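# Load steel nuts onto scale until needle nearest red mark

## Task

Move steel nuts one at a time from the tray onto the scale's dish, and stop adding at whatever number of nuts puts the needle closest to the red marker. The dish must hold only those nuts, and once released each nut may rest only on the dish or on other nuts. By the end both the scale and the nuts must be motionless, and the result must hold up without the robot's help. Anything the robot is touching at the end must not drop by more than about a fingernail's width once let go, or the task fails.

## Robot and tools

Robot: a single six-joint arm with a two-finger gripper, on a base that may sit slightly tilted relative to the table. Three cameras give 672x504 images: cam_high, cam_low and cam_wrist (the one on the hand). Loose objects may occasionally get a small shove from outside. Nothing may leave the table.

Frame: the scene frame has its origin on the table surface right under the arm base, +z up, and +y to the left when facing along +x. The state line reports end_effector_position (metres) and end_effector_quat_wxyz, plus linear (m/s) and angular (rad/s) velocities in this frame. The reported hand position can be off, more so when the arm is stretched far. end_effector_position is the point between the finger pads when closed, roughly 2 cm short of the fingertips; fingers point along the gripper's +z and separate along its y. Closing pushes the tips about 10 mm further along +z.

execute_actions, argument actions: a list with at most one item, or empty.
- Empty list {"actions": []}: sends nothing, just reports the state.
- Move: {"rows": [[...], ...], "steps": n}, n from 1 to 15 (default 15), each step 1/30 s. Rows run one per step; if there are fewer rows than steps, the final row repeats. Up to 15 rows.
- Wait: {"steps": n} with no rows, n up to 300; returns after that many steps counted from the previous result, with the time spent composing the call included.
- Optional pictures (true/false) chooses whether camera images come back; by default they do.
A refused call does nothing to the robot.

Each row is seven numbers in [-1, 1], one list for the one arm. The first six are joint offsets in this order: waist, shoulder, elbow, forearm roll, wrist pitch, wrist roll. Scale: 1.0 equals 2.036 rad. They are offsets relative to the joint angles printed in the most recent result that lists them (before any such result in the scene, or for a second call within the same reply, relative to where the arm is when the action begins), not relative to the previous row. So all zeros means go back to those reference angles, not stand still. The seventh number is the gripper opening and is absolute: +1 fully open, -1 closed.

Joint ranges in rad: waist -6.283 to 6.283, shoulder -2.304 to 2.304, elbow -4.224 to 0.061, forearm roll -6.283 to 6.283, wrist pitch -2.164 to 2.164, wrist roll -6.283 to 6.283. Asking a joint to go more than 0.010 rad beyond its end gets the call refused; the true end may differ by up to 0.010 rad either way, and requests past it are clipped there, reported as "joint sent to its limit" (possibly referring to an earlier, still-running action). No such message does not prove there is room left.

Motion limits: targets move at most 3.14 rad/s, take 0.16 s to accelerate, and all joints are slowed together to arrive together. Each step the target stays within 0.623 rad of the measured angle, and if the targets would move the gripper more than 70 mm from where it is measured, all are pulled back proportionally. Big moves therefore take several calls. Between calls the arm keeps heading to the last row sent until it nearly stops or a step is HELD; fingers still in motion finish moving.

Result lines: Joint positions and Joint velocities list the six joints (rad, rad/s) then the finger-pad gap (m, m/s; 0.084 m fully open). grip_measured is the measured opening on the same -1..+1 scale as your command. "joint command not followed" means the clearance check altered or stopped targets; mounting blocks and posts count as part of the arm. HELD marks steps where your row was not fully sent.

Gripping: to hold a nut, keep commanding an opening noticeably less than grip_measured; the bigger the gap, the harder the squeeze (about 24 N per pad at most for parts up to about 6 cm). Closing fast can hit harder and may even spring the fingers open. At -1 anything about 0.5 mm thick or more gets full force. Echoing back grip_measured still squeezes lightly.

Faults to avoid: if contact torque reaches a joint's limit (waist 55.2, shoulder 55.2, elbow 46, forearm roll 24.8, wrist pitch 17.4, wrist roll 17.4 N m, held weight included) the arm backs that joint off, stays still for 10 s and drops the rest of the call. Holding loads heats motors; a MOTOR HOT line appears from 65 °C and at 80 °C the brakes lock until they cool (OVER-TEMPERATURE FAULT). Avoid pressing hard on the scale, dropping nuts from height, slamming or knocking things over.

zoom_image: camera (cam_high, cam_low or cam_wrist) and region [x0, y0, x1, y1] in that camera's pixels, origin top-left, at most 504x504; returns a closer look at the latest image, useful for reading the needle against the red marker.

finished_scene: scene (the current scene's number) ends it for good, grades it and starts the next one if any, whose task appears in the result. Call it only once the nuts lie released and still on the dish, the needle has settled, and the gripper is clear.

Each tool is called after "Call:" in YAML: its name, and indented under it one key for each argument.

## Session

Call:
execute_actions:
  actions: []

Scene clock: 0.00 s of 7600.00 s.
end_effector_position=(+0.2753, +0.2780, +0.1567) grip_measured=+1.00 end_effector_quat_wxyz=(-0.145, -0.217, +0.891, -0.371) end_effector_velocity=(+0.000, -0.000, -0.000) end_effector_angular_velocity=(-0.001, -0.001, +0.001)
Joint positions: [ 0.967 -0.851 -1.102 -0.376 -1.053 -2.299  0.084]
Joint velocities: [-0.    -0.001 -0.    -0.001 -0.     0.001  0.   ]
Motor temperatures (°C, as the motors report them): [29 30 30 31 31 33]

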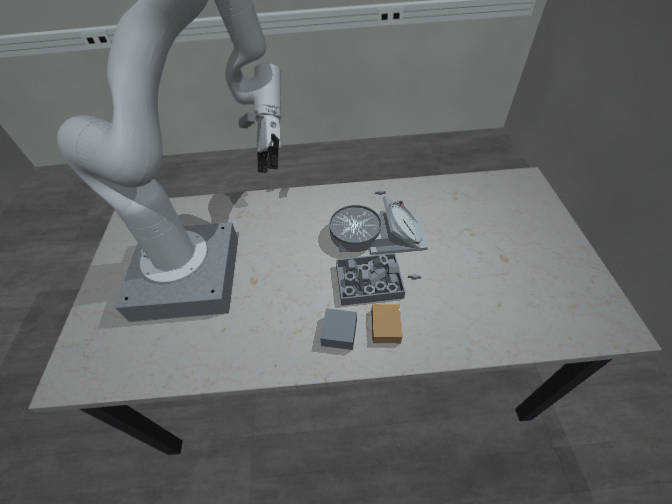

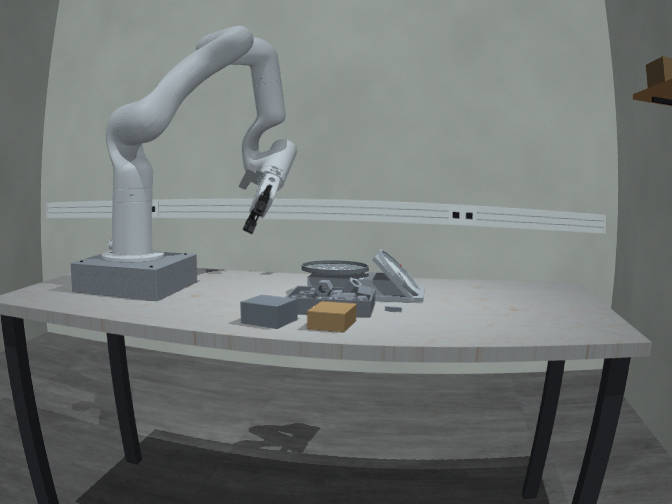

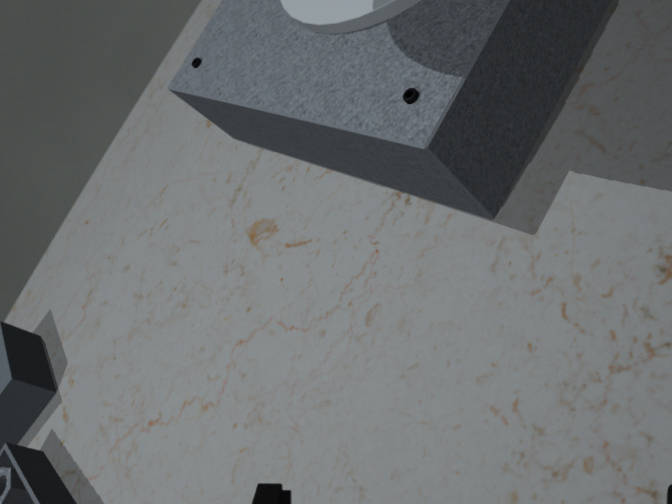

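Call:
execute_actions:
  actions:
    - {"rows":[[-0.5933,0.113,0.0683,0.1847,0.3517,1,0]]}
  pictures: false

Call:
execute_actions:
  actions:
    - {"steps":65}
  pictures: false

Call:
execute_actions:
  actions:
    - {"rows":[[0,0,0,0,0,0.0226,0]],"steps":10}

Call:
zoom_image:
  camera: "cam_low"
  region: [270, 220, 430, 320]

Call:
zoom_image:
  camera: "cam_high"
  region: [320, 180, 440, 310]

Scene clock: 3.57 s of 7600.00 s.
end_effector_position=(+0.4110, +0.1872, +0.1434) grip_measured=-0.01 end_effector_quat_wxyz=(-0.073, +0.362, +0.918, -0.146) end_effector_velocity=(+0.281, -0.350, +0.009) end_effector_angular_velocity=(+0.165, -0.715, -2.402)
Joint positions: [ 0.45  -0.711 -1.018 -0.148 -0.628 -1.78   0.044]
Joint velocities: [-1.104  0.176  0.109  0.29   0.568  1.101  0.   ]
Motor temperatures (°C, as the motors report them): [29 30 30 31 31 33]
Steps of this call (steps 1 to 92: nothing new was sent; steps 93 to 107: all 15 steps of this action). Readings (joint positions):
93: [0.967 -0.850 -1.102 -0.376 -1.053 -2.298]
94: [0.961 -0.848 -1.100 -0.372 -1.045 -2.291]
96: [0.910 -0.829 -1.088 -0.340 -0.991 -2.237]
100: [0.726 -0.768 -1.054 -0.243 -0.814 -2.056]
107: the state above

Scene clock: 5.73 s of 7600.00 s.
end_effector_position=(+0.5011, -0.1098, +0.1604) grip_measured=-0.01 end_effector_quat_wxyz=(-0.001, +1.000, +0.024, -0.000) end_effector_velocity=(+0.000, +0.000, -0.000) end_effector_angular_velocity=(+0.000, -0.000, -0.000)
Joint positions: [-0.241 -0.62  -0.963 -0.    -0.337 -0.264  0.044]
Joint velocities: [ 0.    -0.001 -0.     0.001  0.001 -0.     0.   ]
Motor temperatures (°C, as the motors report them): [29 30 30 31 31 33]
Steps of this call (steps 1 to 45: the robot went on to your last target; steps 46 to 65: nothing new was sent). Readings (joint positions):
1: [0.413 -0.705 -1.015 -0.139 -0.610 -1.743]
2: [0.377 -0.700 -1.012 -0.130 -0.593 -1.707]
4: [0.306 -0.690 -1.006 -0.115 -0.562 -1.636]
8: [0.172 -0.673 -0.995 -0.087 -0.508 -1.479]
65: the state above
The arm was judged still, so your last target was given up. Only a new action makes it travel on or press farther. Fingers that are still opening or closing keep moving.

Scene clock: 6.07 s of 7600.00 s.
end_effector_position=(+0.5011, -0.1098, +0.1604) grip_measured=-0.01 end_effector_quat_wxyz=(-0.001, +1.000, +0.002, -0.000) end_effector_velocity=(-0.000, -0.000, +0.000) end_effector_angular_velocity=(-0.000, +0.001, -0.015)
Joint positions: [-0.241 -0.62  -0.963 -0.    -0.337 -0.219  0.044]
Joint velocities: [-0.     0.     0.    -0.001 -0.001  0.015  0.   ]
Motor temperatures (°C, as the motors report them): [29 30 30 31 31 33]
Steps of this call (steps 1 to 10: all 10 steps of this action). Readings (joint positions):
1: [-0.241 -0.620 -0.963 -0.000 -0.337 -0.263]
2: [-0.241 -0.620 -0.963 -0.000 -0.337 -0.256]
4: [-0.241 -0.620 -0.963 -0.000 -0.337 -0.234]
8: [-0.241 -0.620 -0.963 -0.000 -0.337 -0.221]
10: the state above

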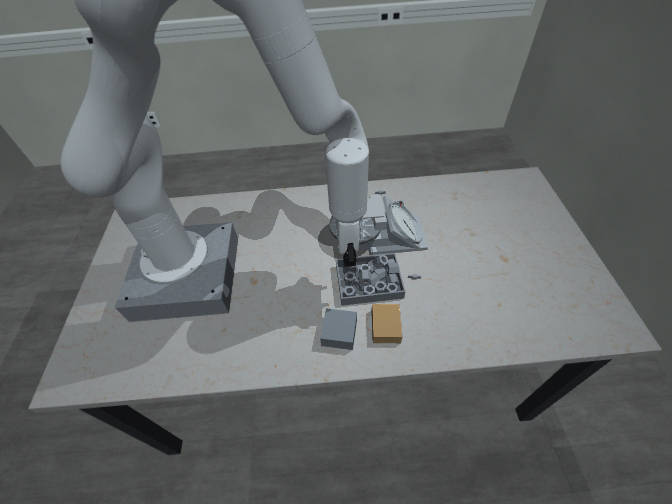

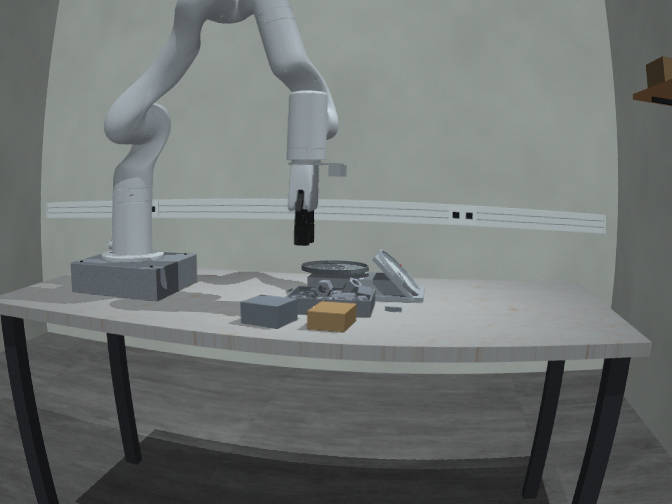

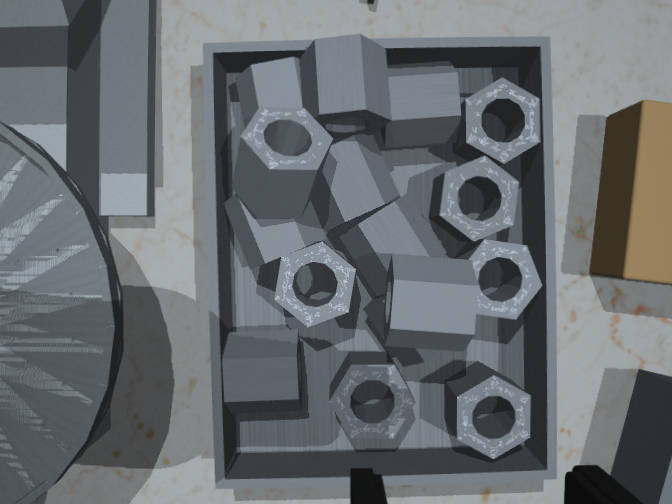

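Region (270, 220, 430, 320) of cam_low's 672x504 image, scaled by 3.150, with more detail than that image has; it fills the top 315 rows of this view, and the rest is white.

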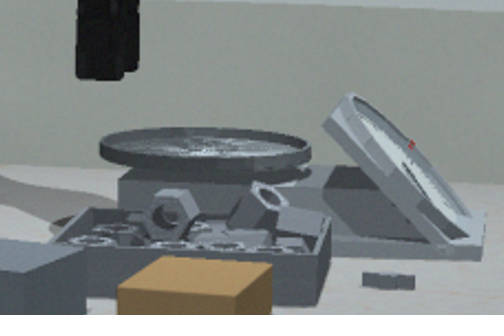

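Region (320, 180, 440, 310) of cam_high's 672x504 image, scaled by 3.877, with more detail than that image has; it fills the left 465 columns of this view, and the rest is white.

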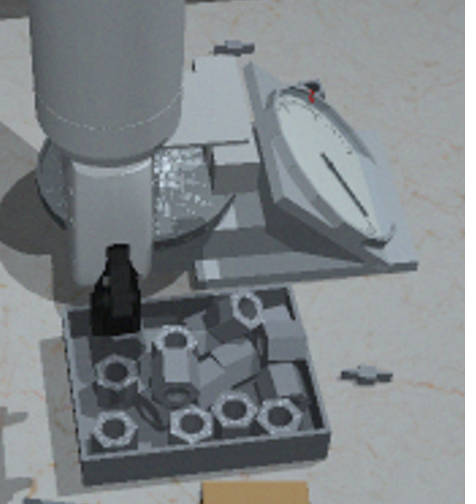

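Call:
execute_actions:
  actions:
    - {"rows":[[0.0064,-0.0974,-0.08,0,0.0165,0.0074,0]]}
  pictures: false

Call:
execute_actions:
  actions:
    - {"steps":6}
  pictures: false

Call:
execute_actions:
  actions:
    - {"rows":[[0,-0.044,-0.0138,0,0.0297,0,0]],"steps":13}
  pictures: false

Call:
execute_actions:
  actions:
    - {"rows":[[0,0,0,0,0,0,-0.1],[0,0,0,0,0,0,-0.18],[0,0,0,0,0,0,-0.25],[0,0,0,0,0,0,-0.31],[0,0,0,0,0,0,-0.38],[0,0,0,0,0,0,-0.46],[0,0,0,0,0,0,-0.55],[0,0,0,0,0,0,-0.65]],"steps":13}

Scene clock: 19.27 s of 7600.00 s.
end_effector_position=(+0.5461, -0.1121, +0.1003) grip_measured=-0.01 end_effector_quat_wxyz=(-0.001, +1.000, +0.001, -0.001) end_effector_velocity=(+0.003, -0.000, -0.006) end_effector_angular_velocity=(+0.000, +0.001, +0.001)
Joint positions: [-0.228 -0.817 -1.125 -0.    -0.304 -0.204  0.044]
Joint velocities: [ 0.001 -0.017 -0.013 -0.     0.003  0.     0.   ]
Motor temperatures (°C, as the motors report them): [29 30 30 31 31 33]
Steps of this call (steps 1 to 15: the robot went on to your last target; steps 16 to 381: nothing new was sent; steps 382 to 396: all 15 steps of this action). Readings (joint positions):
382: [-0.241 -0.621 -0.964 -0.000 -0.337 -0.218]
383: [-0.240 -0.627 -0.969 -0.000 -0.336 -0.217]
385: [-0.237 -0.677 -1.013 -0.000 -0.328 -0.213]
389: [-0.229 -0.796 -1.104 -0.000 -0.308 -0.206]
396: the state above

Scene clock: 19.47 s of 7600.00 s.
end_effector_position=(+0.5462, -0.1121, +0.0996) grip_measured=-0.01 end_effector_quat_wxyz=(-0.001, +1.000, +0.001, -0.001) end_effector_velocity=(-0.000, -0.000, -0.002) end_effector_angular_velocity=(+0.000, +0.001, +0.000)
Joint positions: [-0.228 -0.818 -1.126 -0.    -0.304 -0.204  0.044]
Joint velocities: [-0.    -0.004 -0.002 -0.     0.001 -0.     0.   ]
Motor temperatures (°C, as the motors report them): [29 30 30 31 31 33]
Steps of this call (steps 1 to 6: the robot went on to your last target). Readings (joint positions):
1: [-0.228 -0.817 -1.125 -0.000 -0.304 -0.204]
2: [-0.228 -0.817 -1.125 -0.000 -0.304 -0.204]
4: [-0.228 -0.818 -1.126 -0.000 -0.304 -0.204]
6: the state above

Scene clock: 19.90 s of 7600.00 s.
end_effector_position=(+0.5461, -0.1120, +0.0578) grip_measured=-0.01 end_effector_quat_wxyz=(-0.001, +1.000, +0.001, -0.001) end_effector_velocity=(+0.000, -0.000, -0.004) end_effector_angular_velocity=(-0.000, -0.001, -0.001)
Joint positions: [-0.228 -0.907 -1.154 -0.    -0.244 -0.204  0.044]
Joint velocities: [-0.    -0.009 -0.004  0.     0.006  0.     0.   ]
Motor temperatures (°C, as the motors report them): [29 30 30 31 31 33]
Steps of this call (steps 1 to 13: all 13 steps of this action). Readings (joint positions):
1: [-0.228 -0.819 -1.126 -0.000 -0.303 -0.204]
2: [-0.228 -0.825 -1.129 -0.000 -0.298 -0.204]
4: [-0.228 -0.863 -1.142 -0.000 -0.272 -0.204]
8: [-0.228 -0.902 -1.150 -0.000 -0.249 -0.204]
13: the state above

Scene clock: 20.33 s of 7600.00 s.
end_effector_position=(+0.5462, -0.1120, +0.0579) grip_measured=-0.33 end_effector_quat_wxyz=(-0.001, +1.000, +0.001, -0.001) end_effector_velocity=(-0.000, +0.000, -0.000) end_effector_angular_velocity=(+0.000, +0.001, -0.000)
Joint positions: [-0.228 -0.906 -1.154 -0.    -0.244 -0.204  0.03 ]
Joint velocities: [ 0.    -0.001 -0.    -0.    -0.001  0.001  0.   ]
Motor temperatures (°C, as the motors report them): [29 30 30 31 31 33]
Steps of this call (steps 1 to 13: all 13 steps of this action). Readings (joint positions):
1: [-0.228 -0.907 -1.154 -0.000 -0.244 -0.204]
2: [-0.228 -0.907 -1.154 -0.000 -0.244 -0.204]
4: [-0.228 -0.906 -1.154 -0.000 -0.244 -0.204]
8: [-0.228 -0.906 -1.154 -0.000 -0.244 -0.204]
13: the state above

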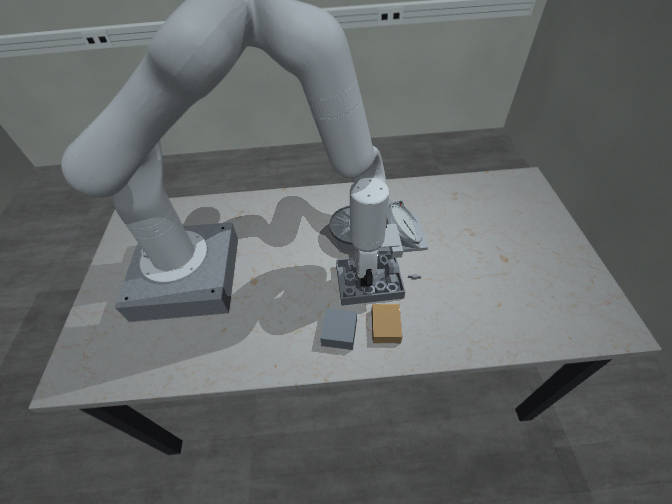

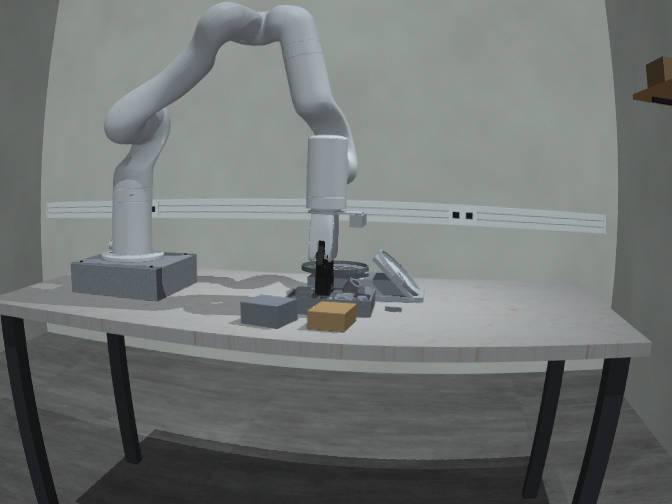

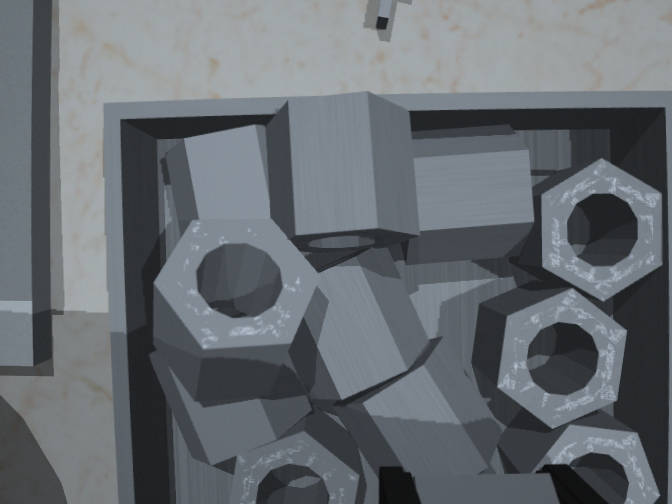

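Call:
execute_actions:
  actions:
    - {"rows":[[0,0.045,0.014,0,-0.031,0,-0.65],[0,0.045,0.014,0,-0.031,0,-0.65],[0,0.045,0.014,0,-0.031,0,-0.65],[0,0.045,0.014,0,-0.031,0,-0.65],[0,0.045,0.014,0,-0.031,0,-0.65],[0,0.1199,0.102,0,-0.018,0,-0.65]]}
  pictures: false

Call:
execute_actions:
  actions:
    - {"steps":10}
  pictures: false

Call:
execute_actions:
  actions:
    - {"rows":[[0.1773,0,0,0,0,0.1773,-0.65]]}
  pictures: false

Call:
execute_actions:
  actions:
    - {"steps":14}
  pictures: false

Call:
execute_actions:
  actions:
    - {"rows":[[0,-0.02,-0.004,0,0.016,0,-0.65],[0,-0.02,-0.004,0,0.016,0,-0.65],[0,-0.036,-0.0075,0,0.0285,0,-0.65],[0,-0.036,-0.0075,0,0.0285,0,-0.65],[0,-0.043,-0.009,0,0.034,0,-0.65],[0,-0.043,-0.009,0,0.034,0,-0.65],[0,-0.049,-0.0105,0,0.0385,0,-0.65]]}
  pictures: false

Call:
execute_actions:
  actions:
    - {"steps":8}

Call:
zoom_image:
  camera: "cam_high"
  region: [320, 180, 440, 260]

Scene clock: 26.73 s of 7600.00 s.
end_effector_position=(+0.4965, -0.1020, +0.1329) grip_measured=-0.33 end_effector_quat_wxyz=(-0.001, +1.000, +0.001, -0.002) end_effector_velocity=(-0.035, +0.007, +0.015) end_effector_angular_velocity=(+0.000, +0.003, -0.000)
Joint positions: [-0.228 -0.67  -0.955 -0.    -0.282 -0.204  0.03 ]
Joint velocities: [-0.001  0.087  0.11  -0.001  0.021  0.    -0.   ]
Motor temperatures (°C, as the motors report them): [29 30 30 31 31 33]
Steps of this call (steps 1 to 15: the robot went on to your last target; steps 16 to 177: nothing new was sent; steps 178 to 192: all 15 steps of this action). Readings (joint positions):
178: [-0.228 -0.906 -1.154 -0.000 -0.244 -0.204]
179: [-0.228 -0.901 -1.151 -0.000 -0.249 -0.204]
181: [-0.228 -0.862 -1.137 -0.000 -0.277 -0.204]
185: [-0.228 -0.800 -1.103 -0.000 -0.296 -0.204]
192: the state above

Scene clock: 27.07 s of 7600.00 s.
end_effector_position=(+0.4941, -0.1015, +0.1345) grip_measured=-0.33 end_effector_quat_wxyz=(-0.001, +1.000, +0.001, -0.001) end_effector_velocity=(-0.001, +0.000, +0.001) end_effector_angular_velocity=(-0.000, -0.001, -0.001)
Joint positions: [-0.228 -0.663 -0.947 -0.    -0.281 -0.204  0.03 ]
Joint velocities: [-0.     0.004  0.003 -0.001  0.     0.001 -0.   ]
Motor temperatures (°C, as the motors report them): [29 30 30 31 31 33]
Steps of this call (steps 1 to 10: the robot went on to your last target). Readings (joint positions):
1: [-0.228 -0.668 -0.952 -0.000 -0.282 -0.204]
2: [-0.228 -0.666 -0.950 -0.000 -0.281 -0.204]
4: [-0.228 -0.665 -0.948 -0.000 -0.281 -0.204]
8: [-0.228 -0.663 -0.947 -0.000 -0.281 -0.204]
10: the state above

Scene clock: 27.57 s of 7600.00 s.
end_effector_position=(+0.4989, +0.0730, +0.1350) grip_measured=-0.33 end_effector_quat_wxyz=(-0.002, +1.000, +0.002, -0.001) end_effector_velocity=(-0.012, +0.076, +0.000) end_effector_angular_velocity=(-0.000, +0.001, -0.031)
Joint positions: [ 0.12  -0.663 -0.946 -0.    -0.281  0.143  0.03 ]
Joint velocities: [ 0.154 -0.     0.    -0.001 -0.001  0.185  0.   ]
Motor temperatures (°C, as the motors report them): [29 30 30 31 31 33]
Steps of this call (steps 1 to 15: all 15 steps of this action). Readings (joint positions):
1: [-0.227 -0.663 -0.947 -0.000 -0.281 -0.203]
2: [-0.222 -0.663 -0.946 -0.000 -0.281 -0.196]
4: [-0.174 -0.663 -0.947 -0.000 -0.281 -0.147]
8: [-0.043 -0.663 -0.947 -0.000 -0.280 -0.019]
15: the state above

Scene clock: 28.03 s of 7600.00 s.
end_effector_position=(+0.4981, +0.0793, +0.1351) grip_measured=-0.33 end_effector_quat_wxyz=(-0.002, +1.000, +0.001, -0.001) end_effector_velocity=(-0.000, +0.001, +0.000) end_effector_angular_velocity=(+0.000, -0.000, +0.001)
Joint positions: [ 0.133 -0.663 -0.947 -0.    -0.281  0.157  0.03 ]
Joint velocities: [ 0.003  0.    -0.     0.     0.     0.002  0.   ]
Motor temperatures (°C, as the motors report them): [29 30 30 31 31 33]
Steps of this call (steps 1 to 14: the robot went on to your last target). Readings (joint positions):
1: [0.124 -0.663 -0.946 -0.000 -0.281 0.148]
2: [0.127 -0.663 -0.946 -0.000 -0.281 0.151]
4: [0.130 -0.663 -0.946 -0.000 -0.281 0.154]
8: [0.132 -0.663 -0.947 -0.000 -0.281 0.156]
14: the state above

Scene clock: 28.53 s of 7600.00 s.
end_effector_position=(+0.4979, +0.0794, +0.0908) grip_measured=-0.33 end_effector_quat_wxyz=(-0.002, +1.000, +0.001, -0.001) end_effector_velocity=(+0.001, +0.000, -0.004) end_effector_angular_velocity=(+0.000, -0.002, +0.001)
Joint positions: [ 0.133 -0.761 -0.968 -0.    -0.203  0.157  0.03 ]
Joint velocities: [-0.    -0.01  -0.003  0.     0.009 -0.001 -0.   ]
Motor temperatures (°C, as the motors report them): [29 30 30 31 31 33]
Steps of this call (steps 1 to 15: all 15 steps of this action). Readings (joint positions):
1: [0.133 -0.663 -0.947 -0.000 -0.280 0.157]
2: [0.133 -0.668 -0.948 -0.000 -0.275 0.157]
4: [0.133 -0.696 -0.954 -0.000 -0.253 0.157]
8: [0.133 -0.745 -0.963 -0.000 -0.217 0.157]
15: the state above

Scene clock: 28.80 s of 7600.00 s.
end_effector_position=(+0.4978, +0.0794, +0.0902) grip_measured=-0.33 end_effector_quat_wxyz=(-0.002, +1.000, +0.001, -0.001) end_effector_velocity=(-0.001, -0.000, -0.001) end_effector_angular_velocity=(-0.000, +0.002, -0.000)
Joint positions: [ 0.133 -0.762 -0.968 -0.    -0.202  0.157  0.03 ]
Joint velocities: [ 0.    -0.001  0.     0.    -0.001  0.    -0.   ]
Motor temperatures (°C, as the motors report them): [29 30 30 31 31 33]
Steps of this call (steps 1 to 8: the robot went on to your last target). Readings (joint positions):
1: [0.133 -0.762 -0.968 -0.000 -0.203 0.157]
2: [0.133 -0.762 -0.968 -0.000 -0.203 0.157]
4: [0.133 -0.762 -0.968 -0.000 -0.202 0.157]
8: the state above

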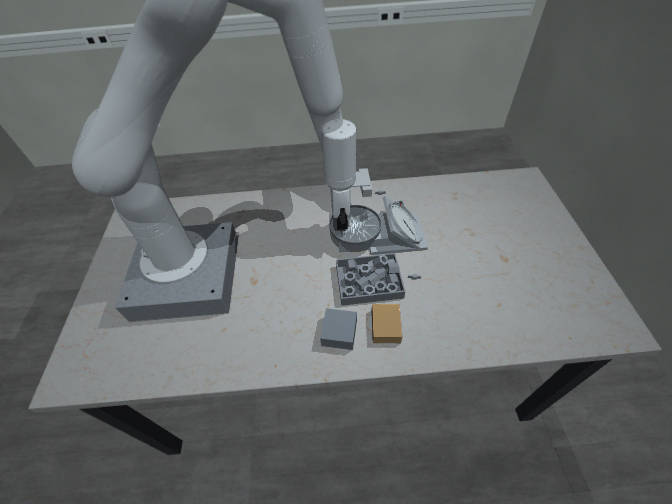

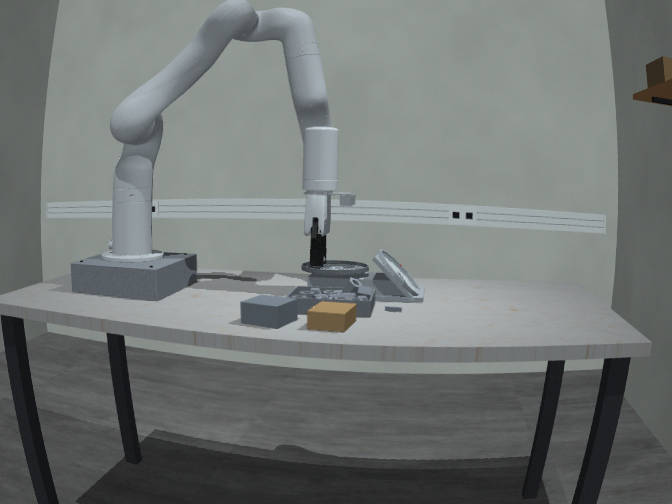

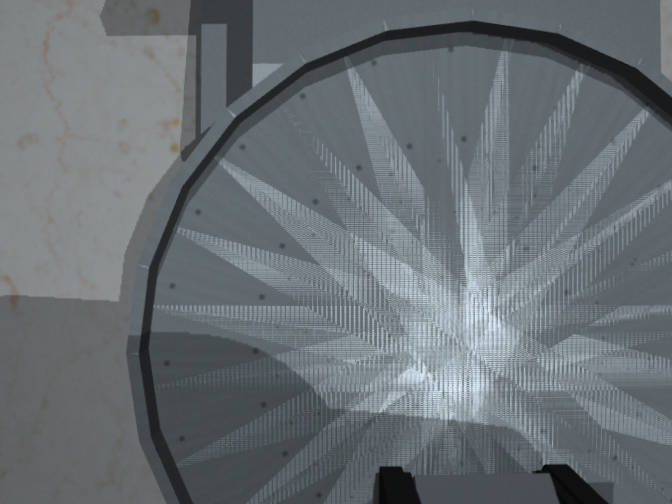

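Region (320, 180, 440, 260) of cam_high's 672x504 image, scaled by 4.200, with more detail than that image has.

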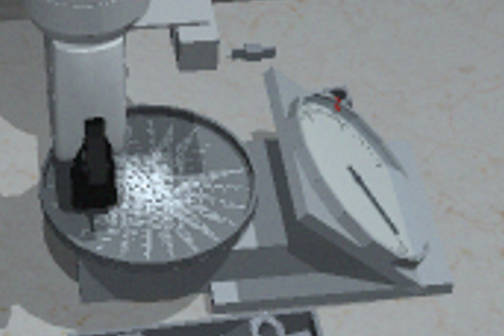

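Call:
execute_actions:
  actions:
    - {"rows":[[0,-0.0028,-0.0006,0,0.0022,0,-0.65],[0,-0.0028,-0.0006,0,0.0022,0,-0.65],[0,-0.0028,-0.0006,0,0.0022,0,-0.65],[0,-0.0028,-0.0006,0,0.0022,0,-0.65],[0,-0.0028,-0.0006,0,0.0022,0,-0.65],[0,-0.0028,-0.0006,0,0.0022,0,-0.65],[0,-0.0028,-0.0006,0,0.0022,0,-0.5],[0,-0.0028,-0.0006,0,0.0022,0,-0.38],[0,-0.0028,-0.0006,0,0.0022,0,-0.3],[0,-0.0028,-0.0006,0,0.0022,0,-0.22],[0,-0.0028,-0.0006,0,0.0022,0,-0.12]]}

Call:
execute_actions:
  actions:
    - {"rows":[[0,0.05,0.0105,0,-0.0395,0,-0.12]],"steps":12}
  pictures: false

Call:
execute_actions:
  actions:
    - {"rows":[[-0.167,-0.004,-0.011,0,-0.007,-0.421,-0.1]]}
  pictures: false

Call:
execute_actions:
  actions:
    - {"steps":18}

Scene clock: 36.83 s of 7600.00 s.
end_effector_position=(+0.4977, +0.0794, +0.0877) grip_measured=-0.13 end_effector_quat_wxyz=(-0.002, +1.000, +0.001, -0.001) end_effector_velocity=(-0.001, -0.000, -0.001) end_effector_angular_velocity=(-0.000, +0.002, +0.001)
Joint positions: [ 0.133 -0.768 -0.969 -0.    -0.198  0.157  0.038]
Joint velocities: [ 0.    -0.001  0.    -0.    -0.    -0.001  0.   ]
Motor temperatures (°C, as the motors report them): [29 30 30 31 31 33]
Steps of this call (steps 1 to 15: the robot went on to your last target; steps 16 to 226: nothing new was sent; steps 227 to 241: all 15 steps of this action). Readings (joint positions):
227: [0.133 -0.763 -0.968 -0.000 -0.202 0.157]
228: [0.133 -0.764 -0.969 -0.000 -0.201 0.157]
230: [0.133 -0.767 -0.969 -0.000 -0.199 0.157]
234: [0.133 -0.768 -0.969 -0.000 -0.198 0.157]
241: the state above

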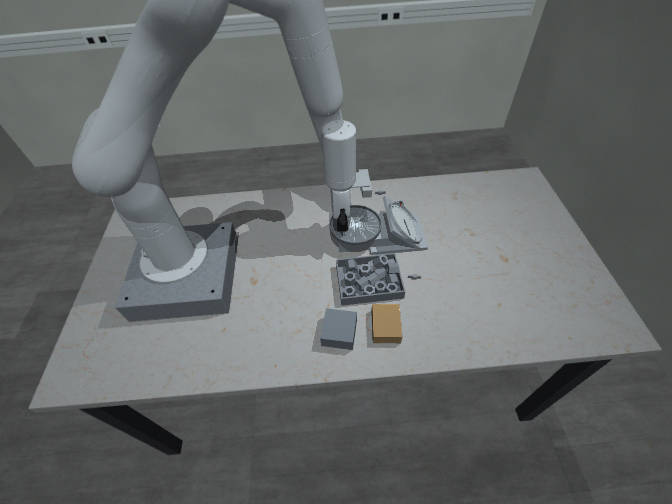

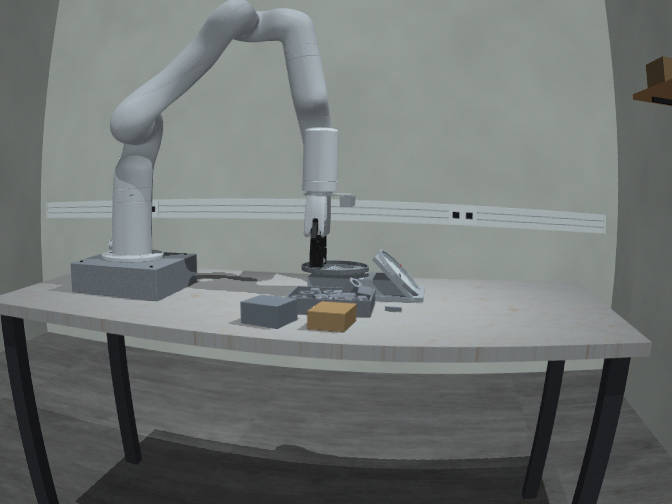

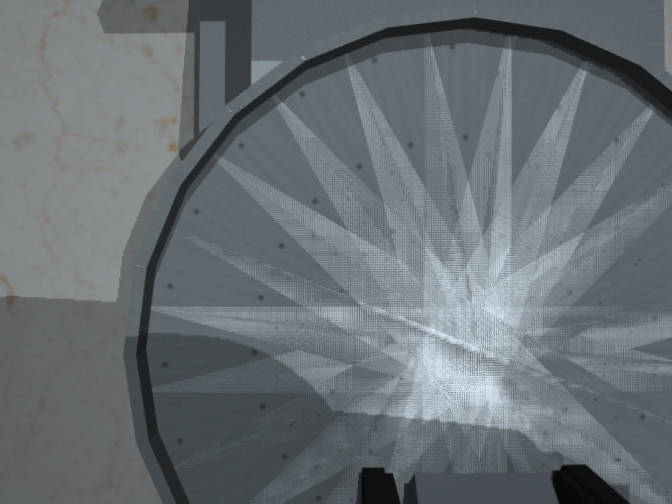

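Scene clock: 37.23 s of 7600.00 s.
end_effector_position=(+0.4982, +0.0793, +0.1328) grip_measured=-0.13 end_effector_quat_wxyz=(-0.002, +1.000, +0.001, -0.001) end_effector_velocity=(-0.003, -0.001, +0.006) end_effector_angular_velocity=(-0.001, +0.008, -0.000)
Joint positions: [ 0.133 -0.668 -0.948 -0.    -0.277  0.157  0.038]
Joint velocities: [-0.001  0.015  0.006  0.    -0.018 -0.     0.   ]
Motor temperatures (°C, as the motors report them): [29 30 30 31 31 33]
Steps of this call (steps 1 to 12: all 12 steps of this action). Readings (joint positions):
1: [0.133 -0.768 -0.969 -0.000 -0.198 0.157]
2: [0.133 -0.762 -0.967 -0.000 -0.204 0.157]
4: [0.133 -0.720 -0.957 -0.000 -0.237 0.157]
8: [0.133 -0.673 -0.951 -0.000 -0.271 0.157]
12: the state above

Scene clock: 37.73 s of 7600.00 s.
end_effector_position=(+0.5058, -0.0765, +0.1339) grip_measured=-0.11 end_effector_quat_wxyz=(-0.002, +0.974, +0.225, -0.001) end_effector_velocity=(-0.025, -0.229, +0.001) end_effector_angular_velocity=(+0.001, -0.001, +0.830)
Joint positions: [-0.175 -0.675 -0.968 -0.    -0.29  -0.603  0.039]
Joint velocities: [-0.45  -0.011 -0.028 -0.002 -0.019 -1.278  0.   ]
Motor temperatures (°C, as the motors report them): [29 30 30 31 31 33]
Steps of this call (steps 1 to 15: all 15 steps of this action). Readings (joint positions):
1: [0.133 -0.668 -0.948 -0.000 -0.277 0.156]
2: [0.130 -0.667 -0.948 -0.000 -0.278 0.149]
4: [0.102 -0.668 -0.950 -0.000 -0.279 0.095]
8: [-0.008 -0.671 -0.957 -0.000 -0.283 -0.129]
15: the state above

Scene clock: 38.33 s of 7600.00 s.
end_effector_position=(+0.5038, -0.0926, +0.1340) grip_measured=-0.11 end_effector_quat_wxyz=(-0.002, +0.967, +0.256, -0.001) end_effector_velocity=(+0.000, -0.000, -0.000) end_effector_angular_velocity=(-0.000, -0.001, +0.003)
Joint positions: [-0.207 -0.676 -0.97  -0.    -0.291 -0.7    0.039]
Joint velocities: [-0.001 -0.    -0.    -0.001  0.001 -0.003 -0.   ]
Motor temperatures (°C, as the motors report them): [29 30 30 31 31 33]
Steps of this call (steps 1 to 18: the robot went on to your last target). Readings (joint positions):
1: [-0.187 -0.676 -0.969 -0.000 -0.290 -0.637]
2: [-0.194 -0.676 -0.969 -0.000 -0.291 -0.659]
4: [-0.201 -0.676 -0.970 -0.000 -0.291 -0.682]
8: [-0.205 -0.676 -0.970 -0.000 -0.291 -0.696]
18: the state above

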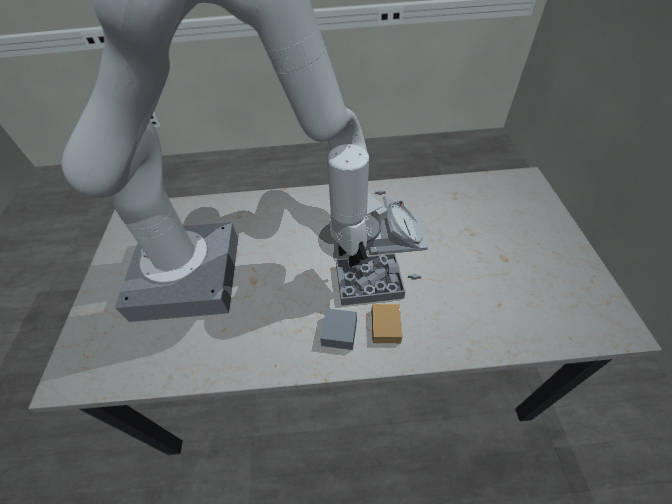

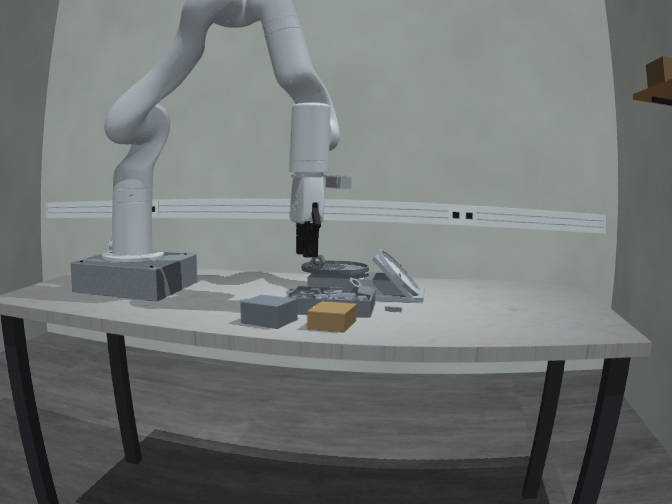

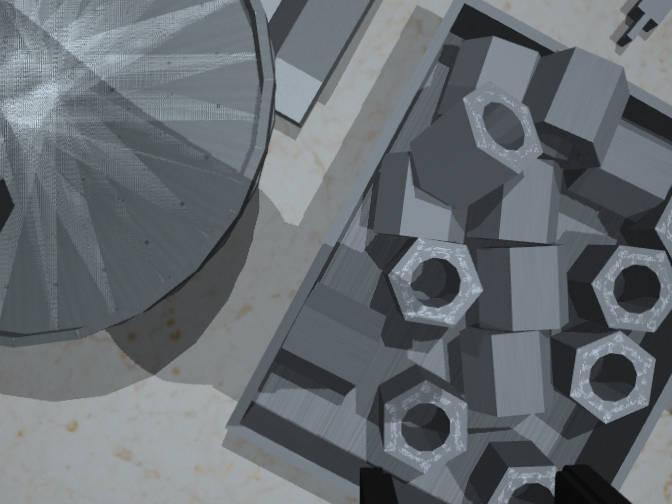

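Call:
execute_actions:
  actions:
    - {"rows":[[0,-0.0582,-0.0128,0,0.0457,0.511,-0.14]]}
  pictures: false

Call:
execute_actions:
  actions:
    - {"steps":12}
  pictures: false

Call:
execute_actions:
  actions:
    - {"rows":[[0,-0.015,-0.005,0,0.01,0,-0.14],[0,-0.015,-0.005,0,0.01,0,-0.14],[0,-0.03,-0.01,0,0.02,0,-0.14],[0,-0.03,-0.01,0,0.02,0,-0.14],[0,-0.037,-0.0125,0,0.0245,0,-0.14],[0,-0.037,-0.0125,0,0.0245,0,-0.14],[0,-0.0445,-0.015,0,0.0295,0,-0.14]]}

Scene clock: 45.20 s of 7600.00 s.
end_effector_position=(+0.5031, -0.0923, +0.0822) grip_measured=-0.15 end_effector_quat_wxyz=(-0.001, +0.977, -0.213, -0.002) end_effector_velocity=(+0.001, +0.000, -0.030) end_effector_angular_velocity=(-0.005, -0.004, -1.209)
Joint positions: [-0.207 -0.79  -0.995 -0.    -0.203  0.248  0.037]
Joint velocities: [ 0.001 -0.067 -0.018 -0.002  0.057  1.212 -0.   ]
Motor temperatures (°C, as the motors report them): [29 30 30 31 31 33]
Steps of this call (steps 1 to 15: the robot went on to your last target; steps 16 to 191: nothing new was sent; steps 192 to 206: all 15 steps of this action). Readings (joint positions):
192: [-0.207 -0.676 -0.970 -0.000 -0.291 -0.699]
193: [-0.207 -0.677 -0.971 -0.000 -0.290 -0.692]
195: [-0.207 -0.687 -0.973 -0.000 -0.282 -0.637]
199: [-0.207 -0.739 -0.984 -0.000 -0.243 -0.339]
206: the state above

Scene clock: 45.60 s of 7600.00 s.
end_effector_position=(+0.5032, -0.0924, +0.0800) grip_measured=-0.15 end_effector_quat_wxyz=(-0.001, +0.966, -0.257, -0.001) end_effector_velocity=(-0.001, -0.000, -0.001) end_effector_angular_velocity=(-0.000, +0.001, -0.006)
Joint positions: [-0.207 -0.795 -0.996 -0.    -0.198  0.339  0.037]
Joint velocities: [-0.    -0.002  0.    -0.002  0.001  0.008 -0.   ]
Motor temperatures (°C, as the motors report them): [29 30 30 31 31 33]
Steps of this call (steps 1 to 12: the robot went on to your last target). Readings (joint positions):
1: [-0.207 -0.791 -0.996 -0.000 -0.201 0.281]
2: [-0.207 -0.792 -0.996 -0.000 -0.200 0.302]
4: [-0.207 -0.793 -0.996 -0.000 -0.199 0.323]
8: [-0.207 -0.794 -0.996 -0.000 -0.198 0.337]
12: the state above

Scene clock: 46.10 s of 7600.00 s.
end_effector_position=(+0.5032, -0.0924, +0.0411) grip_measured=-0.16 end_effector_quat_wxyz=(-0.001, +0.966, -0.257, -0.001) end_effector_velocity=(+0.001, +0.000, -0.005) end_effector_angular_velocity=(-0.000, -0.003, -0.001)
Joint positions: [-0.207 -0.884 -1.027 -0.    -0.139  0.339  0.037]
Joint velocities: [ 0.001 -0.012 -0.005  0.001  0.01   0.     0.001]
Motor temperatures (°C, as the motors report them): [29 30 30 31 31 33]
Steps of this call (steps 1 to 15: all 15 steps of this action). Readings (joint positions):
1: [-0.207 -0.795 -0.997 -0.000 -0.198 0.340]
2: [-0.207 -0.800 -0.999 -0.000 -0.194 0.340]
4: [-0.207 -0.822 -1.006 -0.000 -0.179 0.339]
8: [-0.207 -0.866 -1.020 -0.000 -0.152 0.339]
15: the state above

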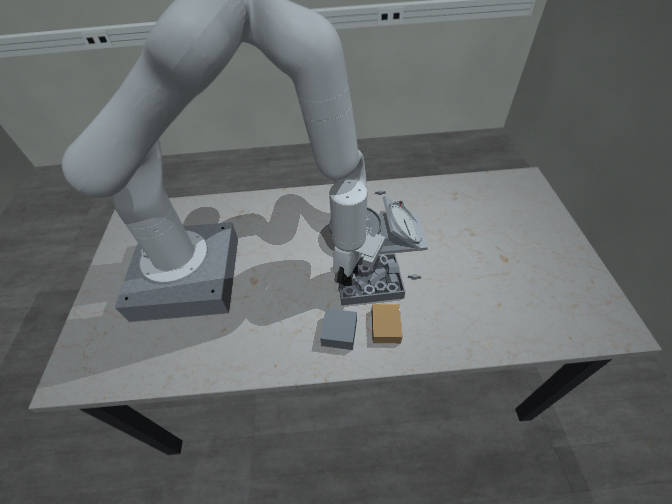

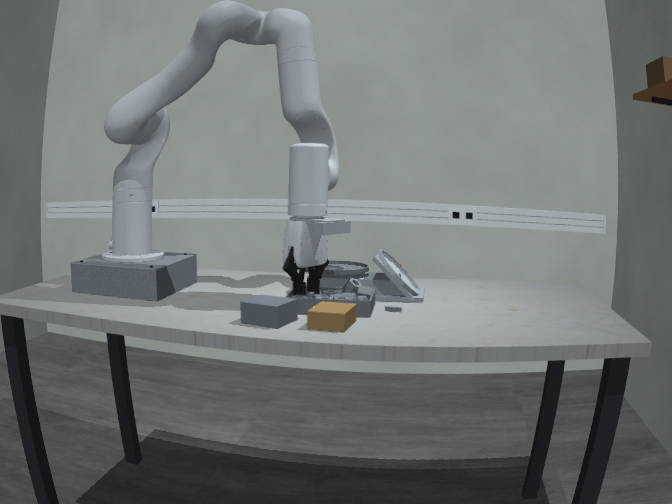

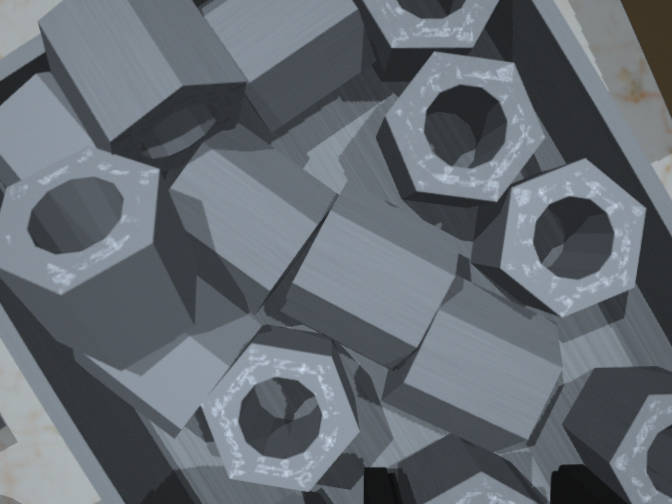

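Call:
execute_actions:
  actions:
    - {"rows":[[0,0,0,0,0,0,-0.2],[0,0,0,0,0,0,-0.25],[0,0,0,0,0,0,-0.31],[0,0,0,0,0,0,-0.38],[0,0,0,0,0,0,-0.46],[0,0,0,0,0,0,-0.55],[0,0,0,0,0,0,-0.65]],"steps":11}
  pictures: false

Call:
execute_actions:
  actions:
    - {"rows":[[0,0.03,0.01,0,-0.02,0,-0.65],[0,0.03,0.01,0,-0.02,0,-0.65],[0,0.06,0.018,0,-0.042,0,-0.65],[0,0.108,0.029,0,-0.079,0,-0.65]]}
  pictures: false

Call:
execute_actions:
  actions:
    - {"rows":[[0.1542,-0.0615,-0.121,0,-0.0595,-0.102,-0.65]]}
  pictures: false

Call:
execute_actions:
  actions:
    - {"steps":16}

Call:
execute_actions:
  actions:
    - {"rows":[[0,-0.02,-0.0044,0,0.0156,0,-0.65],[0,-0.02,-0.0044,0,0.0156,0,-0.65],[0,-0.03,-0.0066,0,0.0234,0,-0.65],[0,-0.03,-0.0066,0,0.0234,0,-0.65],[0,-0.0376,-0.0083,0,0.0293,0,-0.65]]}

Scene clock: 55.97 s of 7600.00 s.
end_effector_position=(+0.5030, -0.0923, +0.0410) grip_measured=-0.33 end_effector_quat_wxyz=(-0.001, +0.966, -0.257, -0.001) end_effector_velocity=(+0.001, -0.000, +0.001) end_effector_angular_velocity=(-0.001, -0.004, -0.001)
Joint positions: [-0.207 -0.884 -1.027 -0.    -0.139  0.339  0.029]
Joint velocities: [-0.     0.001 -0.001  0.001  0.002 -0.    -0.   ]
Motor temperatures (°C, as the motors report them): [29 30 30 31 31 33]
Steps of this call (steps 1 to 15: the robot went on to your last target; steps 16 to 285: nothing new was sent; steps 286 to 296: all 11 steps of this action). Readings (joint positions):
286: [-0.207 -0.885 -1.027 -0.000 -0.138 0.339]
287: [-0.207 -0.885 -1.027 -0.000 -0.139 0.339]
289: [-0.207 -0.884 -1.027 -0.000 -0.139 0.339]
293: [-0.207 -0.884 -1.027 -0.000 -0.139 0.339]
296: the state above

Scene clock: 56.47 s of 7600.00 s.
end_effector_position=(+0.5034, -0.0926, +0.1379) grip_measured=-0.33 end_effector_quat_wxyz=(-0.001, +0.966, -0.257, -0.002) end_effector_velocity=(-0.003, +0.000, +0.010) end_effector_angular_velocity=(+0.001, +0.005, +0.002)
Joint positions: [-0.207 -0.667 -0.968 -0.    -0.298  0.339  0.029]
Joint velocities: [-0.     0.024  0.008 -0.001 -0.022 -0.002 -0.   ]
Motor temperatures (°C, as the motors report them): [29 30 30 31 31 33]
Steps of this call (steps 1 to 15: all 15 steps of this action). Readings (joint positions):
1: [-0.207 -0.883 -1.027 -0.000 -0.139 0.339]
2: [-0.207 -0.878 -1.024 -0.000 -0.144 0.339]
4: [-0.207 -0.840 -1.011 -0.000 -0.171 0.339]
8: [-0.207 -0.708 -0.981 -0.000 -0.264 0.339]
15: the state above

Scene clock: 56.97 s of 7600.00 s.
end_effector_position=(+0.5830, +0.0710, +0.1405) grip_measured=-0.33 end_effector_quat_wxyz=(-0.002, +1.000, -0.009, -0.001) end_effector_velocity=(+0.021, +0.078, +0.001) end_effector_angular_velocity=(-0.002, +0.013, +0.234)
Joint positions: [ 0.096 -0.788 -1.205 -0.    -0.414  0.14   0.029]
Joint velocities: [ 0.128 -0.058 -0.111 -0.002 -0.068 -0.104  0.   ]
Motor temperatures (°C, as the motors report them): [29 30 30 31 31 33]
Steps of this call (steps 1 to 15: all 15 steps of this action). Readings (joint positions):
1: [-0.207 -0.667 -0.968 -0.000 -0.299 0.339]
2: [-0.201 -0.669 -0.973 -0.000 -0.302 0.334]
4: [-0.156 -0.688 -1.009 -0.000 -0.320 0.303]
8: [-0.042 -0.733 -1.097 -0.000 -0.362 0.230]
15: the state above

Scene clock: 57.50 s of 7600.00 s.
end_effector_position=(+0.5848, +0.0774, +0.1407) grip_measured=-0.33 end_effector_quat_wxyz=(-0.002, +1.000, +0.000, -0.001) end_effector_velocity=(-0.000, +0.001, -0.000) end_effector_angular_velocity=(-0.000, +0.001, +0.004)
Joint positions: [ 0.107 -0.792 -1.214 -0.    -0.419  0.132  0.029]
Joint velocities: [ 0.002 -0.001 -0.001 -0.001 -0.001 -0.001 -0.   ]
Motor temperatures (°C, as the motors report them): [29 30 30 31 31 33]
Steps of this call (steps 1 to 16: the robot went on to your last target). Readings (joint positions):
1: [0.099 -0.789 -1.208 -0.000 -0.416 0.137]
2: [0.101 -0.790 -1.210 -0.000 -0.417 0.135]
4: [0.104 -0.791 -1.212 -0.000 -0.418 0.133]
8: [0.106 -0.792 -1.213 -0.000 -0.419 0.132]
16: the state above

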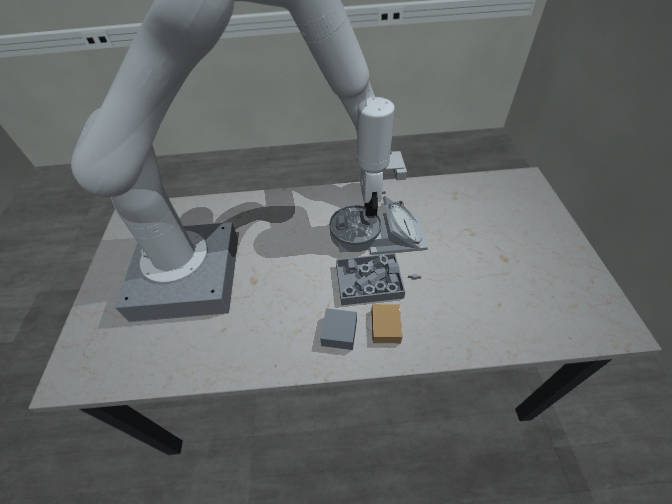

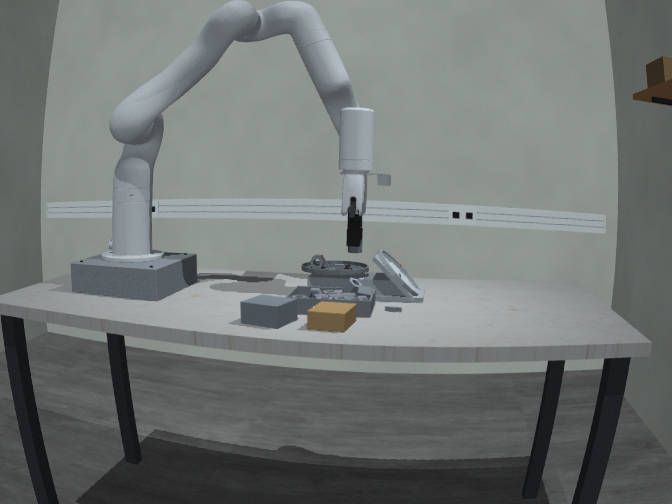

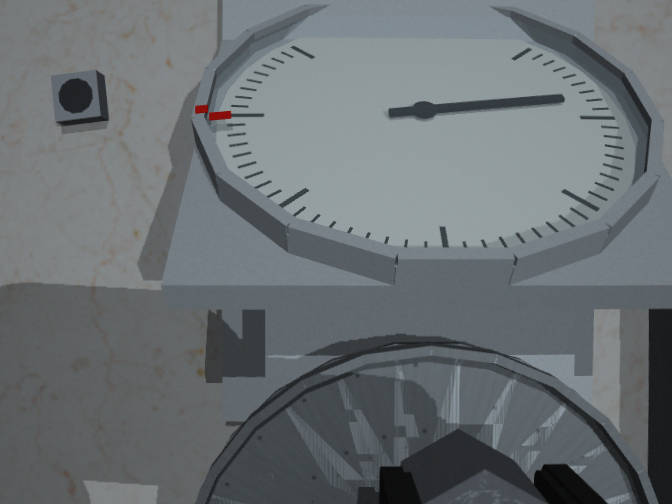

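Scene clock: 58.00 s of 7600.00 s.
end_effector_position=(+0.5849, +0.0776, +0.1012) grip_measured=-0.33 end_effector_quat_wxyz=(-0.002, +1.000, +0.000, -0.001) end_effector_velocity=(-0.001, -0.000, -0.003) end_effector_angular_velocity=(-0.000, +0.001, +0.001)
Joint positions: [ 0.107 -0.868 -1.231 -0.    -0.36   0.132  0.029]
Joint velocities: [ 0.    -0.006 -0.001 -0.001  0.004 -0.     0.   ]
Motor temperatures (°C, as the motors report them): [29 30 30 31 31 33]
Steps of this call (steps 1 to 15: all 15 steps of this action). Readings (joint positions):
1: [0.107 -0.793 -1.214 -0.000 -0.419 0.132]
2: [0.107 -0.798 -1.216 -0.000 -0.414 0.132]
4: [0.107 -0.823 -1.222 -0.000 -0.394 0.132]
8: [0.107 -0.861 -1.228 -0.000 -0.367 0.132]
15: the state above

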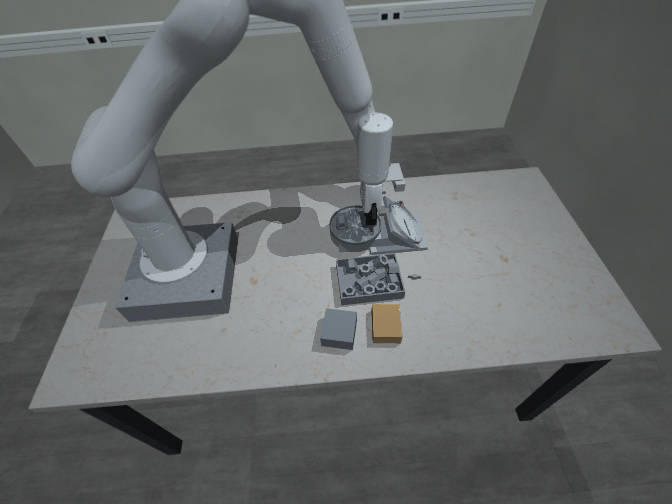

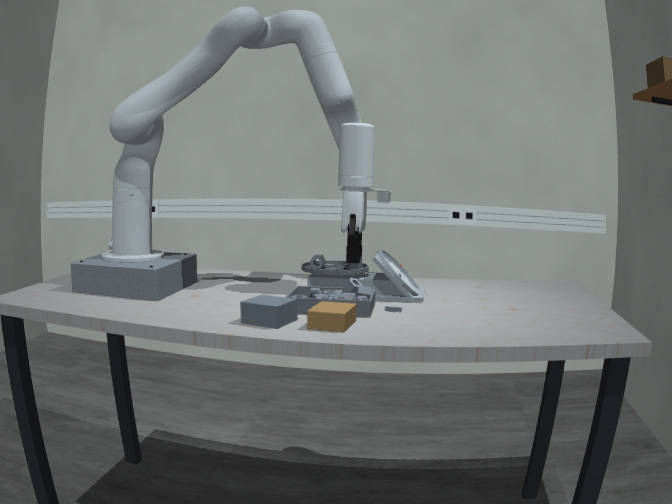

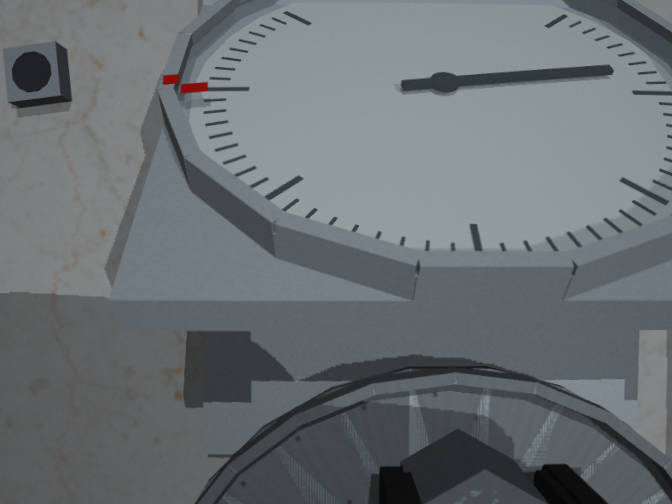

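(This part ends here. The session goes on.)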